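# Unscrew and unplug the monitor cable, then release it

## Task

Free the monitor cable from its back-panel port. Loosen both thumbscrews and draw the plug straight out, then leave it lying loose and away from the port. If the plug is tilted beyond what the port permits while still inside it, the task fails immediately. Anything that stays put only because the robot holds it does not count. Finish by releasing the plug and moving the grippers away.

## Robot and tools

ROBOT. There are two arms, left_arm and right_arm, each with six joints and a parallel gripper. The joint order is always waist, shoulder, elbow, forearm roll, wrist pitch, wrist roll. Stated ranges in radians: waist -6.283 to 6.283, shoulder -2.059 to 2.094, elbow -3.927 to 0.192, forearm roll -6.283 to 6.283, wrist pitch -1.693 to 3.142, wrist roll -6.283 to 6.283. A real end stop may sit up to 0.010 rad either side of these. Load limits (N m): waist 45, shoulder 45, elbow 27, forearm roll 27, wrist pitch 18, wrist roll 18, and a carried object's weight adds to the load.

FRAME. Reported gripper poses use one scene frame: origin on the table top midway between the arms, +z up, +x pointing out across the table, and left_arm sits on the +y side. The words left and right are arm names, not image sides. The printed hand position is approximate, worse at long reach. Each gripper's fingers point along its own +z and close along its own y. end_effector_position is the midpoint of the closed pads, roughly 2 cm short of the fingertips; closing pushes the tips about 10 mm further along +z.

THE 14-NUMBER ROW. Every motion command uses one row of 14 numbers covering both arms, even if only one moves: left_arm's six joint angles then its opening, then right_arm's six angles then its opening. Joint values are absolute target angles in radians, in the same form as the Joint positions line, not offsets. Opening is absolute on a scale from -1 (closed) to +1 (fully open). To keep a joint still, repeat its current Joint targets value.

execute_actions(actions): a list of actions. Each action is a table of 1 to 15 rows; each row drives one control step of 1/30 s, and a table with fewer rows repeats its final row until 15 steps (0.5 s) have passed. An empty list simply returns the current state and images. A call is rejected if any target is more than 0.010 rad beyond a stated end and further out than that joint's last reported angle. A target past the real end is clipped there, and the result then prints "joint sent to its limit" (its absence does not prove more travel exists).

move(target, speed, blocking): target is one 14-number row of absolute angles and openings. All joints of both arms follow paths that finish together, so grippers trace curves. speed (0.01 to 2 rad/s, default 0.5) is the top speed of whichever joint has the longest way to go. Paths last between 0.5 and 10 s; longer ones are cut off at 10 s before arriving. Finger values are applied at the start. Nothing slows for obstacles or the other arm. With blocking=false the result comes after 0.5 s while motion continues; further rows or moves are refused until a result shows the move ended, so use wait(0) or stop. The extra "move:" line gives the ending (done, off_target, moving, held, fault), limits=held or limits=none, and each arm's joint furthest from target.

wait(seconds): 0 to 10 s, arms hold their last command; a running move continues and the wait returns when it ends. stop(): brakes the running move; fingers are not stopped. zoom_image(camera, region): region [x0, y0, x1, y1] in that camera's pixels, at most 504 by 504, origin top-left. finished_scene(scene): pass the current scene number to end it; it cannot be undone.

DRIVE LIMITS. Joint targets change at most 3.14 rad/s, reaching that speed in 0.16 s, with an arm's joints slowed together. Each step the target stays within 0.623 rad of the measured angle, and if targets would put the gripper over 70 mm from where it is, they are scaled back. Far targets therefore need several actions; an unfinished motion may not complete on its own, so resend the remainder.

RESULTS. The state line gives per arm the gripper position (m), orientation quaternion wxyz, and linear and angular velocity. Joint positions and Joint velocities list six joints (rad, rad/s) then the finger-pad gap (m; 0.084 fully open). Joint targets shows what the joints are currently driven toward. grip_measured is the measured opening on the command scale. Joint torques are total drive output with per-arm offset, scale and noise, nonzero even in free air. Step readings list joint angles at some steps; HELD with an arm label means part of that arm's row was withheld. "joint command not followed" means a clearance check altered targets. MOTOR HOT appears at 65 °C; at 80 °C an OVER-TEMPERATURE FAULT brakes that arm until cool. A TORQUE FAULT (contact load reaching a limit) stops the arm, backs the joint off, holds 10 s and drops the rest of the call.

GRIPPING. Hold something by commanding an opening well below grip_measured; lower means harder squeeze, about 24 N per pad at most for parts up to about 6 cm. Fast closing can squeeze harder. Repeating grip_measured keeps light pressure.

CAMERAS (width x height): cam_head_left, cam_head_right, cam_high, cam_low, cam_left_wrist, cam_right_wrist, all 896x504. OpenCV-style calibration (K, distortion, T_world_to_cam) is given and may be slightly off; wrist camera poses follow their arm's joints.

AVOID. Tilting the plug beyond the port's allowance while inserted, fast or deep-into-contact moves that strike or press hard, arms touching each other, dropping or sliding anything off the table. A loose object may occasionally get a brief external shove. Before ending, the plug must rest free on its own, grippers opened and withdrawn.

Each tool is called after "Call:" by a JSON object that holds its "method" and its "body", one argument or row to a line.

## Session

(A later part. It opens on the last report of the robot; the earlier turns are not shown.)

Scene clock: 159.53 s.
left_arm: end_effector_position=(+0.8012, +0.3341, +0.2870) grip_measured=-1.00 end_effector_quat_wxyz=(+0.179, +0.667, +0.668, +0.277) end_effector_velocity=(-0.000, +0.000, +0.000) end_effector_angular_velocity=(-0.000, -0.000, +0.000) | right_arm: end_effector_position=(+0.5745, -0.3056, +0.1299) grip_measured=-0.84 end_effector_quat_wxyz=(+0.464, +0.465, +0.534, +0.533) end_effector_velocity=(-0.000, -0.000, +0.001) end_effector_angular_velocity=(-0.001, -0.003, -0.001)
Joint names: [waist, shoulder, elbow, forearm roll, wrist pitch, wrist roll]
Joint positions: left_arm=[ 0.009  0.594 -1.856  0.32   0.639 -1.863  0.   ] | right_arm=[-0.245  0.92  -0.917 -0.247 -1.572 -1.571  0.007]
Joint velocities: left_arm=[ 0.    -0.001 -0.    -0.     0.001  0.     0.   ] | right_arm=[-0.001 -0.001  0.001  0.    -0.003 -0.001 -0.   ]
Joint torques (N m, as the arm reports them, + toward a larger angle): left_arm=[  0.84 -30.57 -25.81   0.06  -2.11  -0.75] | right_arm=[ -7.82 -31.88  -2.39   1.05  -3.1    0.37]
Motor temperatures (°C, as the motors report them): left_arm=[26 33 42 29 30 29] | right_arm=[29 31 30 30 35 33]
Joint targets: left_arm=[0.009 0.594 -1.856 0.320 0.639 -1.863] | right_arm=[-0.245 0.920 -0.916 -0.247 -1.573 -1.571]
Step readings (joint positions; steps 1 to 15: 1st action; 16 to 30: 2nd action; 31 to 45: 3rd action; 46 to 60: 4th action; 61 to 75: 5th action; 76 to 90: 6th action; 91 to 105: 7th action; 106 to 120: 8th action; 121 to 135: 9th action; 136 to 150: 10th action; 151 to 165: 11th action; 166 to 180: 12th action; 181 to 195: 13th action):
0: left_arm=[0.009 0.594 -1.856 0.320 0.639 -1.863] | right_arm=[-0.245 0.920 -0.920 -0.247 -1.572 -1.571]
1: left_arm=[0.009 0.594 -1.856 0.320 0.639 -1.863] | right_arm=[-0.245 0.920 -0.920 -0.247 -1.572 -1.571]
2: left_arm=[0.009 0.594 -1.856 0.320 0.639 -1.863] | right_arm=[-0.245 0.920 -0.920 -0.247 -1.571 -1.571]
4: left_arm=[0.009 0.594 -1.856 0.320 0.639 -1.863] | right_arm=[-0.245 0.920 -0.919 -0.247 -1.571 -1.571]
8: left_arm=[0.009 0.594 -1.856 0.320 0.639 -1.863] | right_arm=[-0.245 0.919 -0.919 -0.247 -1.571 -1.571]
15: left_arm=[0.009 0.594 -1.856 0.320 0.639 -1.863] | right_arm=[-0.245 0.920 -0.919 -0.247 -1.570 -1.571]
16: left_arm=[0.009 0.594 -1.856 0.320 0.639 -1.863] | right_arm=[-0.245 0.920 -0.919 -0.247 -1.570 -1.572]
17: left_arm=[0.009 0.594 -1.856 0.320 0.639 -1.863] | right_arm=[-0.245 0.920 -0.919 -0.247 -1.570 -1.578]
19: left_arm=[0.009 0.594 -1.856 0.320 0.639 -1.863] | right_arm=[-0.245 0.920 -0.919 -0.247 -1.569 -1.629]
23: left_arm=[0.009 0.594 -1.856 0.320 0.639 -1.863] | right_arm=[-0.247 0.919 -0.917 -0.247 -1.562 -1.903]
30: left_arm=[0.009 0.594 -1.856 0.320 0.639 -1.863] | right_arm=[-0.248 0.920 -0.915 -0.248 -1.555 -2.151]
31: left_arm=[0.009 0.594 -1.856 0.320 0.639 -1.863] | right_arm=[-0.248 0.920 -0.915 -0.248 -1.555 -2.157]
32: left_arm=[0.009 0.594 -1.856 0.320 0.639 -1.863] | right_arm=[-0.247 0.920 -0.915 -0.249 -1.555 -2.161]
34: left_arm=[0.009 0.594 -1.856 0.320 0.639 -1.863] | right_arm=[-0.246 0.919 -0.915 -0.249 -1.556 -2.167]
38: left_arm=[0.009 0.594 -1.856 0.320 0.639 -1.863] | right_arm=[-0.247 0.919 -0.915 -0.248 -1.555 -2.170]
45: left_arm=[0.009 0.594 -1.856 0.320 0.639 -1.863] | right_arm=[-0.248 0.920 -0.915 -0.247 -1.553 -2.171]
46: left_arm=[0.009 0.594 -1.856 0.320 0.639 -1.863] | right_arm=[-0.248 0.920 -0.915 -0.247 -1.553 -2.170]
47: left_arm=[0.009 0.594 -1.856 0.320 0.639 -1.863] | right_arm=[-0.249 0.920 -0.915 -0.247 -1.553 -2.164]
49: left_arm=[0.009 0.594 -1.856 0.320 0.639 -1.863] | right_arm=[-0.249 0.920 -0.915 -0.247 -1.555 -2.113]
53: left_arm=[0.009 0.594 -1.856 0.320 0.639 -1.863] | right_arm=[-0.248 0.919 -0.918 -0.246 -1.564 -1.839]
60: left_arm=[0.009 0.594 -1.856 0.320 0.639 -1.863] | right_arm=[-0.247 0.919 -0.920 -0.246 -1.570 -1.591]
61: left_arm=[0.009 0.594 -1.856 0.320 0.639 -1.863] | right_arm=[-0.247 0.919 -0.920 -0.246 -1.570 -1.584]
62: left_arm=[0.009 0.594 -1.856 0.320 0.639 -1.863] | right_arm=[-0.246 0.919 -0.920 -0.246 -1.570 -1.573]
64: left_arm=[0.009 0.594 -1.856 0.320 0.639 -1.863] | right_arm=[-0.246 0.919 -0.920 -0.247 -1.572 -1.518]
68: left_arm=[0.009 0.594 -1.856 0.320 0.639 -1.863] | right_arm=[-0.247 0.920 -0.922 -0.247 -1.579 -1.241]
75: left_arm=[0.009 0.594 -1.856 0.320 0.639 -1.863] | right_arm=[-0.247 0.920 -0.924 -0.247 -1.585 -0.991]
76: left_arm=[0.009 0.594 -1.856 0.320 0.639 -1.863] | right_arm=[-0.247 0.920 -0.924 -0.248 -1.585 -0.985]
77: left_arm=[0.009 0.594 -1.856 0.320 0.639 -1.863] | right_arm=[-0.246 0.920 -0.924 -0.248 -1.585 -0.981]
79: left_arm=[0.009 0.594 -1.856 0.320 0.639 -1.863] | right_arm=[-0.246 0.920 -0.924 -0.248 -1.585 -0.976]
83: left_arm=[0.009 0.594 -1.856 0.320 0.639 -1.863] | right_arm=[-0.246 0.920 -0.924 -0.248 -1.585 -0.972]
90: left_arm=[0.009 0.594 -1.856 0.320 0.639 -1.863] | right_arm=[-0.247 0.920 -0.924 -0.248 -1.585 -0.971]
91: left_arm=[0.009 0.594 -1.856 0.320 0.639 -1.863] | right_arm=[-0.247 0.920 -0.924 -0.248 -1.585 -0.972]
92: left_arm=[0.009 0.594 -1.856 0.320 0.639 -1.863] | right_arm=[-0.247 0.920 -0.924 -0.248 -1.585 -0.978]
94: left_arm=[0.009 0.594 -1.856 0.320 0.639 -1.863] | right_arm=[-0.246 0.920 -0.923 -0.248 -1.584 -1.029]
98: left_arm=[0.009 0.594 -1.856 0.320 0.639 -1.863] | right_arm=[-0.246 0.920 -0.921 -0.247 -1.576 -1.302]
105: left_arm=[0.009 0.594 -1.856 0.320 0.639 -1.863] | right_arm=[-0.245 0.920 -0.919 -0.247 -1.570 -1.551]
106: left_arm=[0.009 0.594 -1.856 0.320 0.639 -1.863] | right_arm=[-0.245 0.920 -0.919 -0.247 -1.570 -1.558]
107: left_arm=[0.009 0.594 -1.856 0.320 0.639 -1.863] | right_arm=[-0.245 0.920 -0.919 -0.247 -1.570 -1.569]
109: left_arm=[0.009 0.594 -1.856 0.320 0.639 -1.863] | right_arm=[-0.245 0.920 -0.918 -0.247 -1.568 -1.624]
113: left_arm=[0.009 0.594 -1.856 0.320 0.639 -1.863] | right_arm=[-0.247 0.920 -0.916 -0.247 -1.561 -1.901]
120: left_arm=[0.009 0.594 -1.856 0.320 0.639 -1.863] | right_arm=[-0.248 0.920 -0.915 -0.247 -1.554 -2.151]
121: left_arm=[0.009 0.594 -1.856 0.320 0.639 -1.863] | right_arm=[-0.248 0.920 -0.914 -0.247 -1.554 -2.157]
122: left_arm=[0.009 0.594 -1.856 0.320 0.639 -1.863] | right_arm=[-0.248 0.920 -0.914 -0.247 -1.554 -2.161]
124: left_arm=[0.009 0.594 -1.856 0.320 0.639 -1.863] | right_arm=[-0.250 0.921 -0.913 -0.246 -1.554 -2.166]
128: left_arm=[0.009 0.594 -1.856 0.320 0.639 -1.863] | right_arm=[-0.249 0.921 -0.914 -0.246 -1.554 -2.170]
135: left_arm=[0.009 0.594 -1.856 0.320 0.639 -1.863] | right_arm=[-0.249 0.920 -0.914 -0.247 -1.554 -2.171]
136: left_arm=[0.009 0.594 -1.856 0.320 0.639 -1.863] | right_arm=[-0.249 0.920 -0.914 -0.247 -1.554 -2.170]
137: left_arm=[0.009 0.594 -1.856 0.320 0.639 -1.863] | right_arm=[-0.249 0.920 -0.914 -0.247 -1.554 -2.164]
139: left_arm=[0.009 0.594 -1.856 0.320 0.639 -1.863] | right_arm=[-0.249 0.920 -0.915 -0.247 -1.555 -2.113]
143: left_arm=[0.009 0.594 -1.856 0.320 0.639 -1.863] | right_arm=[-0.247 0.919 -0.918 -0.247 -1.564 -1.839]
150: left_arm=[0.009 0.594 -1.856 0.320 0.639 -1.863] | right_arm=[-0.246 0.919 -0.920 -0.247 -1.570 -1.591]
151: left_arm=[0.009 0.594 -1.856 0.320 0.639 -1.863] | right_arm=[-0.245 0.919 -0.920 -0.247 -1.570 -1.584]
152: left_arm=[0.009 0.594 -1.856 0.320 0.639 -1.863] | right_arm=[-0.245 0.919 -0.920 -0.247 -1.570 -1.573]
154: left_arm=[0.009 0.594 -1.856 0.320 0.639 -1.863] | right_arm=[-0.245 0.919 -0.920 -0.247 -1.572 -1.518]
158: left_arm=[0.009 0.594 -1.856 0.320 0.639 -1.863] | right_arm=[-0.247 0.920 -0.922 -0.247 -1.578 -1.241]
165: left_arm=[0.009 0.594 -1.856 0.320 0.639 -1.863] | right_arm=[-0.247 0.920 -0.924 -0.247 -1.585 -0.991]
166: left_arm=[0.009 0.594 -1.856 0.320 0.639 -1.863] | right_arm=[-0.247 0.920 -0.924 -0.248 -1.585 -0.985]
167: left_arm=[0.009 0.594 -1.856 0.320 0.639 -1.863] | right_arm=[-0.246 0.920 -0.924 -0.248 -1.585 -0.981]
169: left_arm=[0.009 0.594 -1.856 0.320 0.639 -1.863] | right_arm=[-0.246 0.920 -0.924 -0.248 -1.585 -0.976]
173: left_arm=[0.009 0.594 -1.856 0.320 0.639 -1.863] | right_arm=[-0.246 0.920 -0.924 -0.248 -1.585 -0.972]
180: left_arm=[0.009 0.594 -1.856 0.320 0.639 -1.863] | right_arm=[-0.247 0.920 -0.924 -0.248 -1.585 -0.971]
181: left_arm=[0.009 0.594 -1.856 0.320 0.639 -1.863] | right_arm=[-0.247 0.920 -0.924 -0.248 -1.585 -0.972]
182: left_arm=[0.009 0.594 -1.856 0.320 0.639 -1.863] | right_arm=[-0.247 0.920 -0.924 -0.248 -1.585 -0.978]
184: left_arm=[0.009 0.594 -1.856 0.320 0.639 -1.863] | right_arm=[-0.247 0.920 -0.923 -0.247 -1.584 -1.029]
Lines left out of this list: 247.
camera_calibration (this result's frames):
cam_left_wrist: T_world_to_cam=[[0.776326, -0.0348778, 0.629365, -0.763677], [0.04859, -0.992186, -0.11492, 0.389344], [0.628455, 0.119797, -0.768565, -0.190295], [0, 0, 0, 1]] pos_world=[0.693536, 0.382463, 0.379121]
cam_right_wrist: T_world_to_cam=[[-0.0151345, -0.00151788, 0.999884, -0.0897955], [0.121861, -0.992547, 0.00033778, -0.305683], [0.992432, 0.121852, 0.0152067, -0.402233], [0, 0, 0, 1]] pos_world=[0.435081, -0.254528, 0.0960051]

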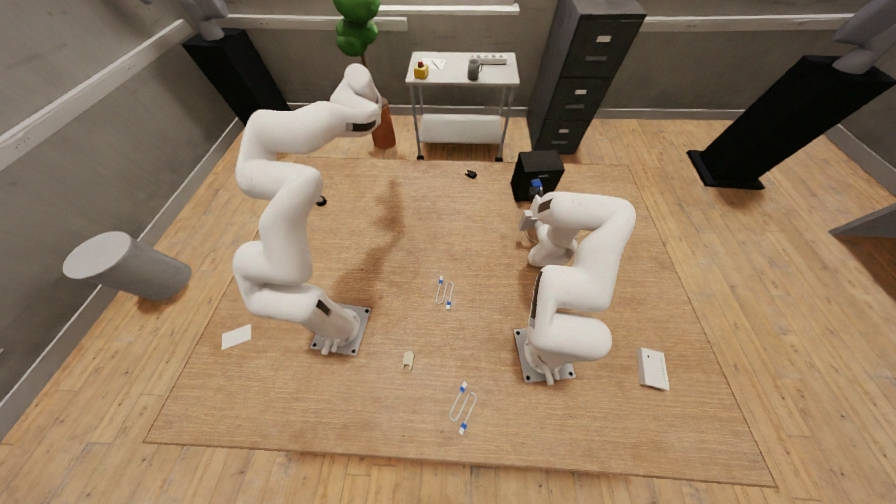

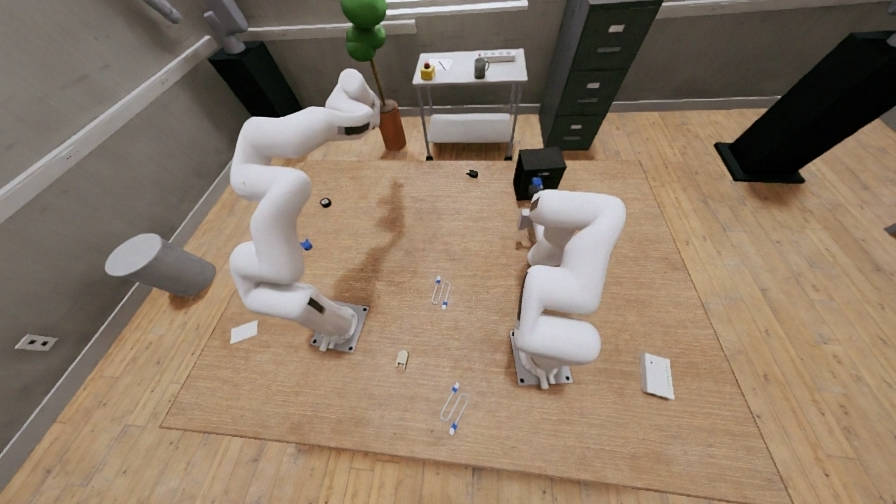

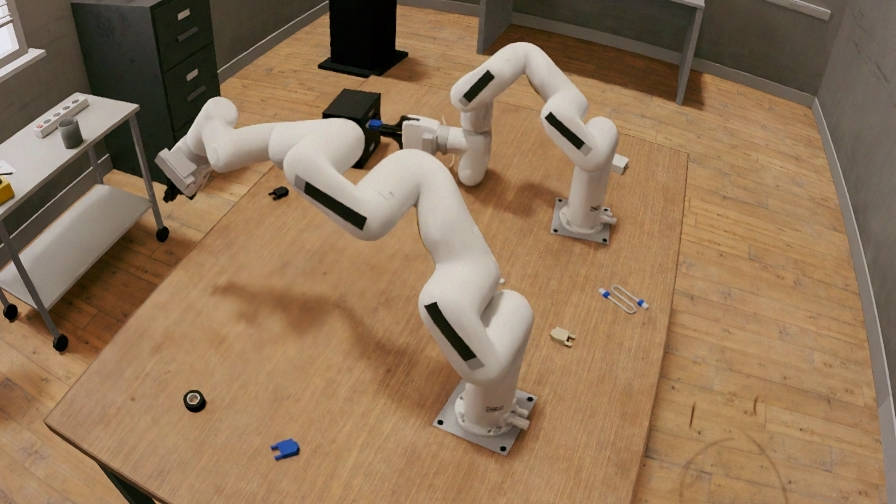

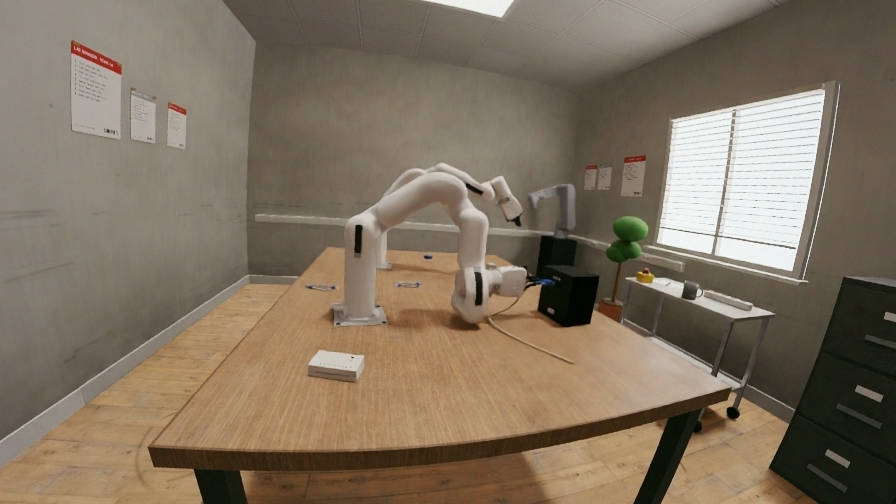

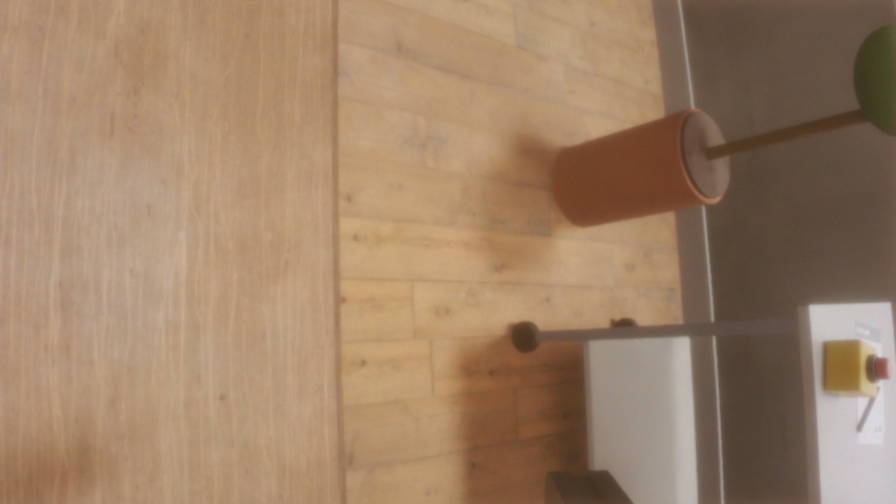

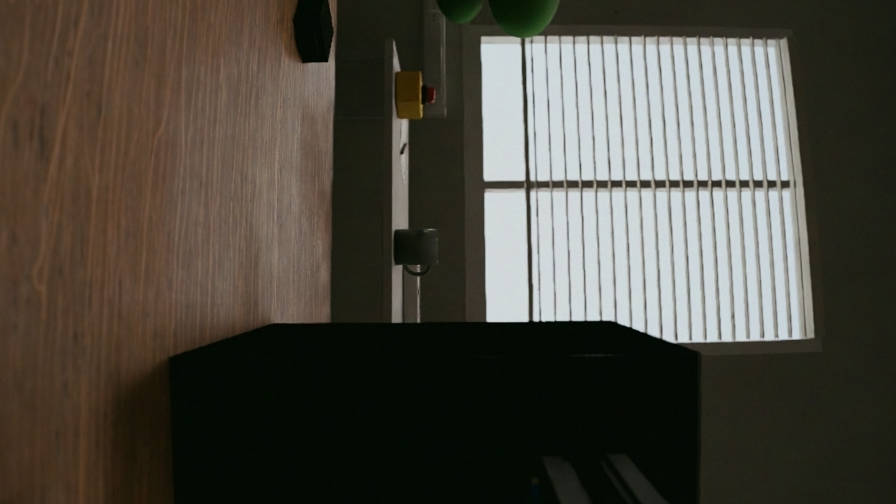

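Too far right; shift left 1.5 mm and down 0.5, 8 more cycles.

Call:
{"method": "execute_actions", "body": {
  "actions": [
    [[0.009,0.594,-1.856,0.32,0.639,-1.863,-1,-0.2425,0.92,-0.9186,-0.247,-1.5682,-1.571,-0.72]],
    [[0.009,0.594,-1.856,0.32,0.639,-1.863,-1,-0.2449,0.92,-0.9232,-0.247,-1.5839,-0.971,-0.72]],
    [[0.009,0.594,-1.856,0.32,0.639,-1.863,-1,-0.2449,0.92,-0.9232,-0.247,-1.5839,-0.971,-1]],
    [[0.009,0.594,-1.856,0.32,0.639,-1.863,-1,-0.2425,0.92,-0.9186,-0.247,-1.5682,-1.571,-1]],
    [[0.009,0.594,-1.856,0.32,0.639,-1.863,-1,-0.246,0.92,-0.914,-0.247,-1.5525,-2.171,-1]],
    [[0.009,0.594,-1.856,0.32,0.639,-1.863,-1,-0.246,0.92,-0.914,-0.247,-1.5525,-2.171,-0.72]],
    [[0.009,0.594,-1.856,0.32,0.639,-1.863,-1,-0.2425,0.92,-0.9186,-0.247,-1.5682,-1.571,-0.72]],
    [[0.009,0.594,-1.856,0.32,0.639,-1.863,-1,-0.2449,0.92,-0.9232,-0.247,-1.5839,-0.971,-0.72]],
    [[0.009,0.594,-1.856,0.32,0.639,-1.863,-1,-0.2449,0.92,-0.9232,-0.247,-1.5839,-0.971,-1]],
    [[0.009,0.594,-1.856,0.32,0.639,-1.863,-1,-0.2425,0.92,-0.9186,-0.247,-1.5682,-1.571,-1]],
    [[0.009,0.594,-1.856,0.32,0.639,-1.863,-1,-0.246,0.92,-0.914,-0.247,-1.5525,-2.171,-1]],
    [[0.009,0.594,-1.856,0.32,0.639,-1.863,-1,-0.246,0.92,-0.914,-0.247,-1.5525,-2.171,-0.72]],
    [[0.009,0.594,-1.856,0.32,0.639,-1.863,-1,-0.2425,0.92,-0.9186,-0.247,-1.5682,-1.571,-0.72]],
    [[0.009,0.594,-1.856,0.32,0.639,-1.863,-1,-0.2449,0.92,-0.9232,-0.247,-1.5839,-0.971,-0.72]],
    [[0.009,0.594,-1.856,0.32,0.639,-1.863,-1,-0.2449,0.92,-0.9232,-0.247,-1.5839,-0.971,-1]],
    [[0.009,0.594,-1.856,0.32,0.639,-1.863,-1,-0.2425,0.92,-0.9186,-0.247,-1.5682,-1.571,-1]],
    [[0.009,0.594,-1.856,0.32,0.639,-1.863,-1,-0.246,0.92,-0.914,-0.247,-1.5525,-2.171,-1]],
    [[0.009,0.594,-1.856,0.32,0.639,-1.863,-1,-0.246,0.92,-0.914,-0.247,-1.5525,-2.171,-0.72]],
    [[0.009,0.594,-1.856,0.32,0.639,-1.863,-1,-0.2425,0.92,-0.9186,-0.247,-1.5682,-1.571,-0.72]],
    [[0.009,0.594,-1.856,0.32,0.639,-1.863,-1,-0.2449,0.92,-0.9232,-0.247,-1.5839,-0.971,-0.72]],
    [[0.009,0.594,-1.856,0.32,0.639,-1.863,-1,-0.2449,0.92,-0.9232,-0.247,-1.5839,-0.971,-1]],
    [[0.009,0.594,-1.856,0.32,0.639,-1.863,-1,-0.2425,0.92,-0.9186,-0.247,-1.5682,-1.571,-1]],
    [[0.009,0.594,-1.856,0.32,0.639,-1.863,-1,-0.246,0.92,-0.914,-0.247,-1.5525,-2.171,-1]],
    [[0.009,0.594,-1.856,0.32,0.639,-1.863,-1,-0.246,0.92,-0.914,-0.247,-1.5525,-2.171,-0.72]],
    [[0.009,0.594,-1.856,0.32,0.639,-1.863,-1,-0.2425,0.92,-0.9186,-0.247,-1.5682,-1.571,-0.72]],
    [[0.009,0.594,-1.856,0.32,0.639,-1.863,-1,-0.2449,0.92,-0.9232,-0.247,-1.5839,-0.971,-0.72]],
    [[0.009,0.594,-1.856,0.32,0.639,-1.863,-1,-0.2449,0.92,-0.9232,-0.247,-1.5839,-0.971,-1]],
    [[0.009,0.594,-1.856,0.32,0.639,-1.863,-1,-0.2425,0.92,-0.9186,-0.247,-1.5682,-1.571,-1]],
    [[0.009,0.594,-1.856,0.32,0.639,-1.863,-1,-0.246,0.92,-0.914,-0.247,-1.5525,-2.171,-1]],
    [[0.009,0.594,-1.856,0.32,0.639,-1.863,-1,-0.246,0.92,-0.914,-0.247,-1.5525,-2.171,-0.72]],
    [[0.009,0.594,-1.856,0.32,0.639,-1.863,-1,-0.2425,0.92,-0.9186,-0.247,-1.5682,-1.571,-0.72]],
    [[0.009,0.594,-1.856,0.32,0.639,-1.863,-1,-0.2449,0.92,-0.9232,-0.247,-1.5839,-0.971,-0.72]],
    [[0.009,0.594,-1.856,0.32,0.639,-1.863,-1,-0.2449,0.92,-0.9232,-0.247,-1.5839,-0.971,-1]],
    [[0.009,0.594,-1.856,0.32,0.639,-1.863,-1,-0.2425,0.92,-0.9186,-0.247,-1.5682,-1.571,-1]],
    [[0.009,0.594,-1.856,0.32,0.639,-1.863,-1,-0.246,0.92,-0.914,-0.247,-1.5525,-2.171,-1]],
    [[0.009,0.594,-1.856,0.32,0.639,-1.863,-1,-0.246,0.92,-0.914,-0.247,-1.5525,-2.171,-0.72]],
    [[0.009,0.594,-1.856,0.32,0.639,-1.863,-1,-0.2425,0.92,-0.9186,-0.247,-1.5682,-1.571,-0.72]],
    [[0.009,0.594,-1.856,0.32,0.639,-1.863,-1,-0.2449,0.92,-0.9232,-0.247,-1.5839,-0.971,-0.72]],
    [[0.009,0.594,-1.856,0.32,0.639,-1.863,-1,-0.2449,0.92,-0.9232,-0.247,-1.5839,-0.971,-1]],
    [[0.009,0.594,-1.856,0.32,0.639,-1.863,-1,-0.2425,0.92,-0.9186,-0.247,-1.5682,-1.571,-1]],
    [[0.009,0.594,-1.856,0.32,0.639,-1.863,-1,-0.246,0.92,-0.914,-0.247,-1.5525,-2.171,-1]],
    [[0.009,0.594,-1.856,0.32,0.639,-1.863,-1,-0.246,0.92,-0.914,-0.247,-1.5525,-2.171,-0.72]],
    [[0.009,0.594,-1.856,0.32,0.639,-1.863,-1,-0.2425,0.92,-0.9186,-0.247,-1.5682,-1.571,-0.72]],
    [[0.009,0.594,-1.856,0.32,0.639,-1.863,-1,-0.2449,0.92,-0.9232,-0.247,-1.5839,-0.971,-0.72]],
    [[0.009,0.594,-1.856,0.32,0.639,-1.863,-1,-0.2449,0.92,-0.9232,-0.247,-1.5839,-0.971,-1]],
    [[0.009,0.594,-1.856,0.32,0.639,-1.863,-1,-0.2425,0.92,-0.9186,-0.247,-1.5682,-1.571,-1]],
    [[0.009,0.594,-1.856,0.32,0.639,-1.863,-1,-0.246,0.92,-0.914,-0.247,-1.5525,-2.171,-1]],
    [[0.009,0.594,-1.856,0.32,0.639,-1.863,-1,-0.246,0.92,-0.914,-0.247,-1.5525,-2.171,-0.72]],
    [[0.009,0.594,-1.856,0.32,0.639,-1.863,-1,-0.2425,0.92,-0.9186,-0.247,-1.5682,-1.571,-0.72]],
    [[0.009,0.594,-1.856,0.32,0.639,-1.863,-1,-0.2449,0.92,-0.9232,-0.247,-1.5839,-0.971,-0.72]],
    [[0.009,0.594,-1.856,0.32,0.639,-1.863,-1,-0.2449,0.92,-0.9232,-0.247,-1.5839,-0.971,-1]],
    [[0.009,0.594,-1.856,0.32,0.639,-1.863,-1,-0.2425,0.92,-0.9186,-0.247,-1.5682,-1.571,-1]],
    [[0.009,0.594,-1.856,0.32,0.639,-1.863,-1,-0.2429,0.92,-0.9156,-0.247,-1.5719,-1.571,-1]]
  ]
}}

Scene clock: 237.03 s.
left_arm: end_effector_position=(+0.8012, +0.3341, +0.2870) grip_measured=-1.00 end_effector_quat_wxyz=(+0.179, +0.667, +0.668, +0.277) end_effector_velocity=(+0.000, +0.001, +0.001) end_effector_angular_velocity=(+0.000, -0.001, +0.001) | right_arm: end_effector_position=(+0.5745, -0.3042, +0.1294) grip_measured=-0.84 end_effector_quat_wxyz=(+0.463, +0.464, +0.535, +0.533) end_effector_velocity=(-0.000, +0.000, +0.000) end_effector_angular_velocity=(-0.003, -0.002, +0.000)
Joint names: [waist, shoulder, elbow, forearm roll, wrist pitch, wrist roll]
Joint positions: left_arm=[ 0.009  0.594 -1.856  0.32   0.639 -1.863  0.   ] | right_arm=[-0.243  0.92  -0.917 -0.247 -1.571 -1.571  0.007]
Joint velocities: left_arm=[ 0.002  0.    -0.002  0.     0.     0.     0.   ] | right_arm=[ 0.    -0.001  0.001 -0.    -0.002 -0.003 -0.   ]
Joint torques (N m, as the arm reports them, + toward a larger angle): left_arm=[  1.17 -30.34 -25.54   0.54  -1.86  -0.52] | right_arm=[ -3.54 -31.44  -2.37  -0.21  -2.54   0.43]
Motor temperatures (°C, as the motors report them): left_arm=[26 33 42 29 31 29] | right_arm=[29 31 30 30 34 33]
Joint targets: left_arm=[0.009 0.594 -1.856 0.320 0.639 -1.863] | right_arm=[-0.243 0.920 -0.916 -0.247 -1.572 -1.571]
Step readings (joint positions; steps 1 to 15: 1st action; 16 to 30: 2nd action; 31 to 45: 3rd action; 46 to 60: 4th action; 61 to 75: 5th action; 76 to 90: 6th action; 91 to 105: 7th action; 106 to 120: 8th action; 121 to 135: 9th action; 136 to 150: 10th action; 151 to 165: 11th action; 166 to 180: 12th action; 181 to 195: 13th action):
0: left_arm=[0.009 0.594 -1.856 0.320 0.639 -1.863] | right_arm=[-0.245 0.920 -0.916 -0.247 -1.573 -1.571]
1: left_arm=[0.009 0.594 -1.856 0.320 0.639 -1.863] | right_arm=[-0.245 0.920 -0.916 -0.247 -1.573 -1.571]
2: left_arm=[0.009 0.594 -1.856 0.320 0.639 -1.863] | right_arm=[-0.246 0.920 -0.914 -0.246 -1.575 -1.571]
4: left_arm=[0.009 0.594 -1.856 0.320 0.639 -1.863] | right_arm=[-0.247 0.921 -0.912 -0.245 -1.574 -1.571]
8: left_arm=[0.009 0.594 -1.856 0.320 0.639 -1.863] | right_arm=[-0.245 0.921 -0.915 -0.246 -1.571 -1.571]
15: left_arm=[0.009 0.594 -1.856 0.320 0.639 -1.863] | right_arm=[-0.243 0.920 -0.918 -0.247 -1.569 -1.571]
16: left_arm=[0.009 0.594 -1.856 0.320 0.639 -1.863] | right_arm=[-0.243 0.920 -0.918 -0.247 -1.569 -1.570]
17: left_arm=[0.009 0.594 -1.856 0.320 0.639 -1.863] | right_arm=[-0.243 0.920 -0.918 -0.247 -1.569 -1.564]
19: left_arm=[0.009 0.594 -1.856 0.320 0.639 -1.863] | right_arm=[-0.243 0.920 -0.919 -0.247 -1.570 -1.513]
23: left_arm=[0.009 0.594 -1.856 0.320 0.639 -1.863] | right_arm=[-0.244 0.920 -0.921 -0.247 -1.577 -1.239]
30: left_arm=[0.009 0.594 -1.856 0.320 0.639 -1.863] | right_arm=[-0.245 0.920 -0.923 -0.247 -1.583 -0.991]
31: left_arm=[0.009 0.594 -1.856 0.320 0.639 -1.863] | right_arm=[-0.245 0.920 -0.923 -0.247 -1.584 -0.985]
32: left_arm=[0.009 0.594 -1.856 0.320 0.639 -1.863] | right_arm=[-0.245 0.920 -0.923 -0.247 -1.584 -0.981]
34: left_arm=[0.009 0.594 -1.856 0.320 0.639 -1.863] | right_arm=[-0.245 0.920 -0.923 -0.247 -1.584 -0.976]
38: left_arm=[0.009 0.594 -1.856 0.320 0.639 -1.863] | right_arm=[-0.245 0.920 -0.923 -0.247 -1.584 -0.972]
45: left_arm=[0.009 0.594 -1.856 0.320 0.639 -1.863] | right_arm=[-0.245 0.920 -0.923 -0.247 -1.584 -0.971]
46: left_arm=[0.009 0.594 -1.856 0.320 0.639 -1.863] | right_arm=[-0.245 0.920 -0.923 -0.247 -1.584 -0.972]
47: left_arm=[0.009 0.594 -1.856 0.320 0.639 -1.863] | right_arm=[-0.245 0.920 -0.923 -0.247 -1.584 -0.978]
49: left_arm=[0.009 0.594 -1.856 0.320 0.639 -1.863] | right_arm=[-0.245 0.920 -0.923 -0.247 -1.582 -1.029]
53: left_arm=[0.009 0.594 -1.856 0.320 0.639 -1.863] | right_arm=[-0.243 0.920 -0.921 -0.247 -1.575 -1.303]
60: left_arm=[0.009 0.594 -1.856 0.320 0.639 -1.863] | right_arm=[-0.243 0.920 -0.918 -0.247 -1.569 -1.551]
61: left_arm=[0.009 0.594 -1.856 0.320 0.639 -1.863] | right_arm=[-0.243 0.920 -0.918 -0.247 -1.569 -1.558]
62: left_arm=[0.009 0.594 -1.856 0.320 0.639 -1.863] | right_arm=[-0.243 0.920 -0.918 -0.247 -1.568 -1.569]
64: left_arm=[0.009 0.594 -1.856 0.320 0.639 -1.863] | right_arm=[-0.243 0.920 -0.918 -0.247 -1.567 -1.624]
68: left_arm=[0.009 0.594 -1.856 0.320 0.639 -1.863] | right_arm=[-0.244 0.920 -0.916 -0.247 -1.559 -1.901]
75: left_arm=[0.009 0.594 -1.856 0.320 0.639 -1.863] | right_arm=[-0.246 0.920 -0.914 -0.247 -1.553 -2.151]
76: left_arm=[0.009 0.594 -1.856 0.320 0.639 -1.863] | right_arm=[-0.246 0.920 -0.914 -0.247 -1.553 -2.157]
77: left_arm=[0.009 0.594 -1.856 0.320 0.639 -1.863] | right_arm=[-0.246 0.920 -0.914 -0.247 -1.552 -2.161]
79: left_arm=[0.009 0.594 -1.856 0.320 0.639 -1.863] | right_arm=[-0.246 0.920 -0.914 -0.247 -1.552 -2.166]
83: left_arm=[0.009 0.594 -1.856 0.320 0.639 -1.863] | right_arm=[-0.246 0.920 -0.914 -0.247 -1.552 -2.170]
90: left_arm=[0.009 0.594 -1.856 0.320 0.639 -1.863] | right_arm=[-0.246 0.920 -0.914 -0.247 -1.552 -2.171]
91: left_arm=[0.009 0.594 -1.856 0.320 0.639 -1.863] | right_arm=[-0.246 0.920 -0.914 -0.247 -1.552 -2.170]
92: left_arm=[0.009 0.594 -1.856 0.320 0.639 -1.863] | right_arm=[-0.246 0.920 -0.914 -0.247 -1.553 -2.164]
94: left_arm=[0.009 0.594 -1.856 0.320 0.639 -1.863] | right_arm=[-0.246 0.920 -0.915 -0.247 -1.554 -2.113]
98: left_arm=[0.009 0.594 -1.856 0.320 0.639 -1.863] | right_arm=[-0.244 0.920 -0.917 -0.247 -1.561 -1.839]
105: left_arm=[0.009 0.594 -1.856 0.320 0.639 -1.863] | right_arm=[-0.243 0.920 -0.919 -0.247 -1.568 -1.591]
106: left_arm=[0.009 0.594 -1.856 0.320 0.639 -1.863] | right_arm=[-0.243 0.920 -0.919 -0.247 -1.568 -1.584]
107: left_arm=[0.009 0.594 -1.856 0.320 0.639 -1.863] | right_arm=[-0.243 0.920 -0.919 -0.247 -1.568 -1.573]
109: left_arm=[0.009 0.594 -1.856 0.320 0.639 -1.863] | right_arm=[-0.243 0.920 -0.919 -0.247 -1.570 -1.518]
113: left_arm=[0.009 0.594 -1.856 0.320 0.639 -1.863] | right_arm=[-0.244 0.920 -0.921 -0.247 -1.577 -1.241]
120: left_arm=[0.009 0.594 -1.856 0.320 0.639 -1.863] | right_arm=[-0.245 0.920 -0.923 -0.247 -1.583 -0.991]
121: left_arm=[0.009 0.594 -1.856 0.320 0.639 -1.863] | right_arm=[-0.245 0.920 -0.923 -0.247 -1.584 -0.985]
122: left_arm=[0.009 0.594 -1.856 0.320 0.639 -1.863] | right_arm=[-0.245 0.920 -0.923 -0.247 -1.584 -0.981]
124: left_arm=[0.009 0.594 -1.856 0.320 0.639 -1.863] | right_arm=[-0.245 0.920 -0.923 -0.247 -1.584 -0.976]
128: left_arm=[0.009 0.594 -1.856 0.320 0.639 -1.863] | right_arm=[-0.245 0.920 -0.923 -0.247 -1.584 -0.972]
135: left_arm=[0.009 0.594 -1.856 0.320 0.639 -1.863] | right_arm=[-0.245 0.920 -0.923 -0.247 -1.584 -0.971]
136: left_arm=[0.009 0.594 -1.856 0.320 0.639 -1.863] | right_arm=[-0.245 0.920 -0.923 -0.247 -1.584 -0.972]
137: left_arm=[0.009 0.594 -1.856 0.320 0.639 -1.863] | right_arm=[-0.245 0.920 -0.923 -0.247 -1.584 -0.978]
139: left_arm=[0.009 0.594 -1.856 0.320 0.639 -1.863] | right_arm=[-0.245 0.920 -0.923 -0.247 -1.582 -1.029]
143: left_arm=[0.009 0.594 -1.856 0.320 0.639 -1.863] | right_arm=[-0.243 0.920 -0.920 -0.247 -1.575 -1.303]
150: left_arm=[0.009 0.594 -1.856 0.320 0.639 -1.863] | right_arm=[-0.243 0.920 -0.918 -0.247 -1.569 -1.551]
151: left_arm=[0.009 0.594 -1.856 0.320 0.639 -1.863] | right_arm=[-0.243 0.920 -0.918 -0.247 -1.569 -1.558]
152: left_arm=[0.009 0.594 -1.856 0.320 0.639 -1.863] | right_arm=[-0.243 0.920 -0.918 -0.247 -1.568 -1.569]
154: left_arm=[0.009 0.594 -1.856 0.320 0.639 -1.863] | right_arm=[-0.243 0.920 -0.918 -0.247 -1.567 -1.624]
158: left_arm=[0.009 0.594 -1.856 0.320 0.639 -1.863] | right_arm=[-0.244 0.920 -0.916 -0.247 -1.559 -1.901]
165: left_arm=[0.009 0.594 -1.856 0.320 0.639 -1.863] | right_arm=[-0.246 0.920 -0.914 -0.247 -1.553 -2.151]
166: left_arm=[0.009 0.594 -1.856 0.320 0.639 -1.863] | right_arm=[-0.246 0.920 -0.914 -0.247 -1.553 -2.157]
167: left_arm=[0.009 0.594 -1.856 0.320 0.639 -1.863] | right_arm=[-0.246 0.920 -0.914 -0.247 -1.552 -2.161]
169: left_arm=[0.009 0.594 -1.856 0.320 0.639 -1.863] | right_arm=[-0.246 0.920 -0.914 -0.247 -1.552 -2.166]
173: left_arm=[0.009 0.594 -1.856 0.320 0.639 -1.863] | right_arm=[-0.246 0.920 -0.914 -0.247 -1.552 -2.170]
180: left_arm=[0.009 0.594 -1.856 0.320 0.639 -1.863] | right_arm=[-0.246 0.920 -0.914 -0.247 -1.552 -2.171]
181: left_arm=[0.009 0.594 -1.856 0.320 0.639 -1.863] | right_arm=[-0.246 0.920 -0.914 -0.247 -1.552 -2.170]
182: left_arm=[0.009 0.594 -1.856 0.320 0.639 -1.863] | right_arm=[-0.246 0.920 -0.914 -0.247 -1.553 -2.164]
184: left_arm=[0.009 0.594 -1.856 0.320 0.639 -1.863] | right_arm=[-0.246 0.920 -0.915 -0.247 -1.554 -2.113]
Lines left out of this list: 202.
camera_calibration (this result's frames):
cam_left_wrist: T_world_to_cam=[[0.776327, -0.0348777, 0.629365, -0.763677], [0.0485901, -0.992186, -0.11492, 0.389344], [0.628455, 0.119797, -0.768565, -0.190295], [0, 0, 0, 1]] pos_world=[0.693536, 0.382463, 0.379121]
cam_right_wrist: T_world_to_cam=[[-0.0132755, -0.00140522, 0.999911, -0.090322], [0.124281, -0.992247, 0.000255594, -0.305526], [0.992158, 0.124274, 0.0133472, -0.401261], [0, 0, 0, 1]] pos_world=[0.434887, -0.253418, 0.0957477]

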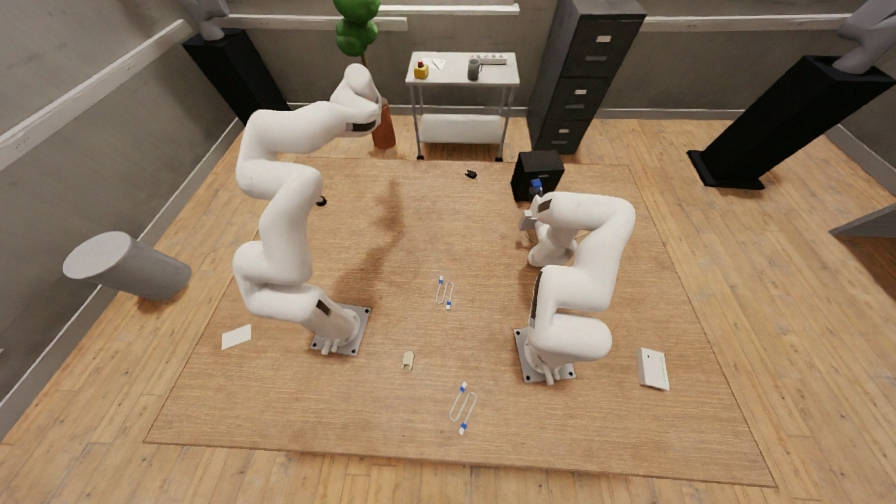

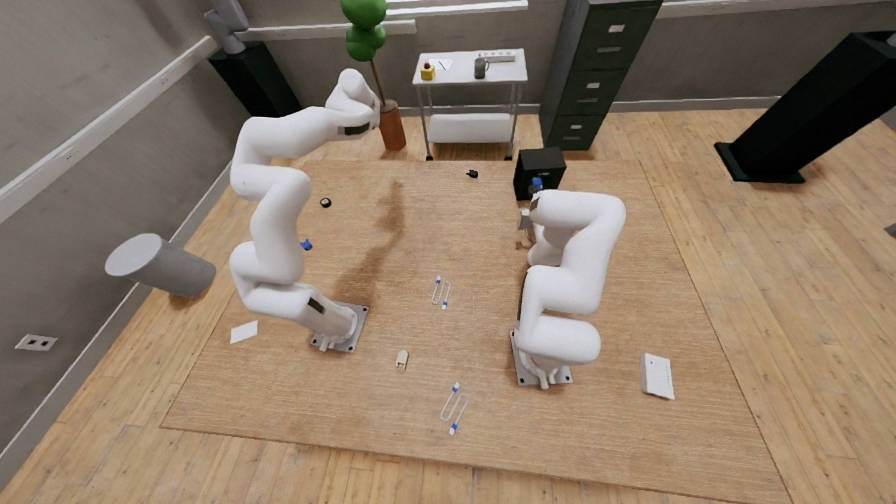

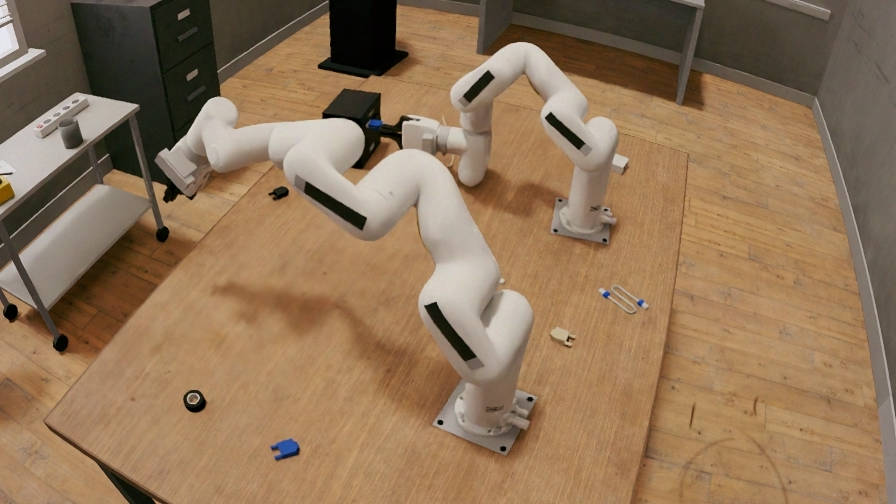

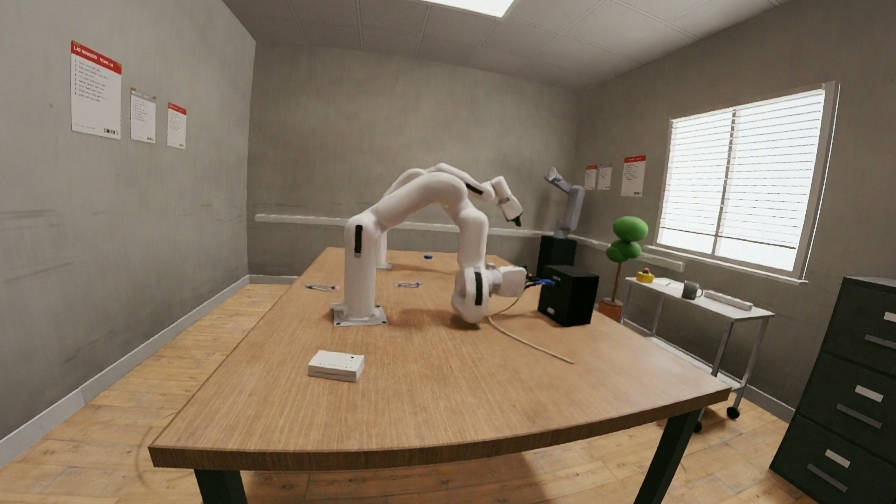

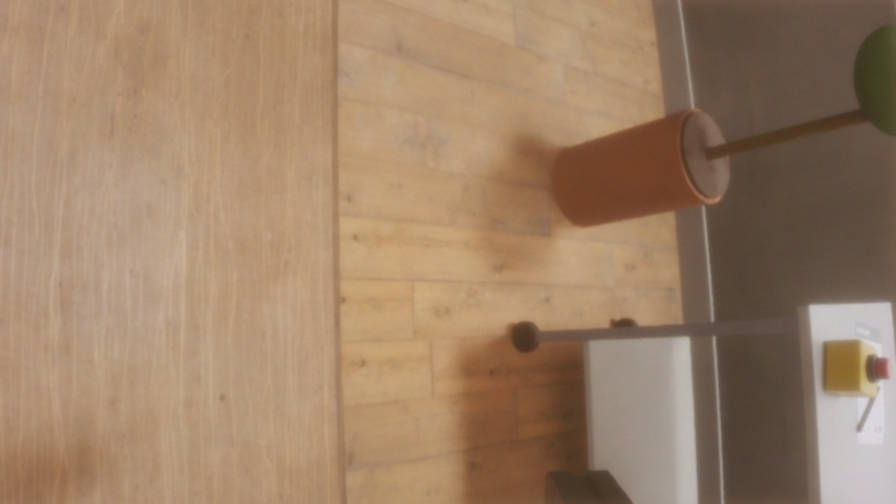

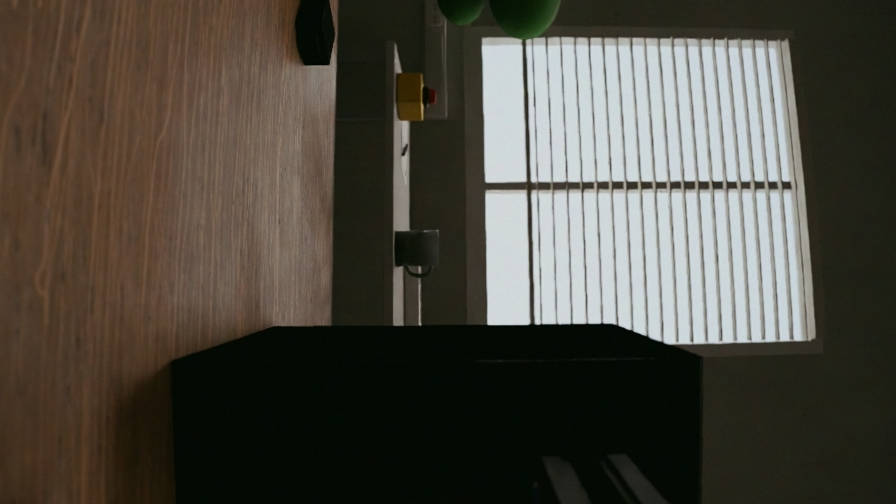

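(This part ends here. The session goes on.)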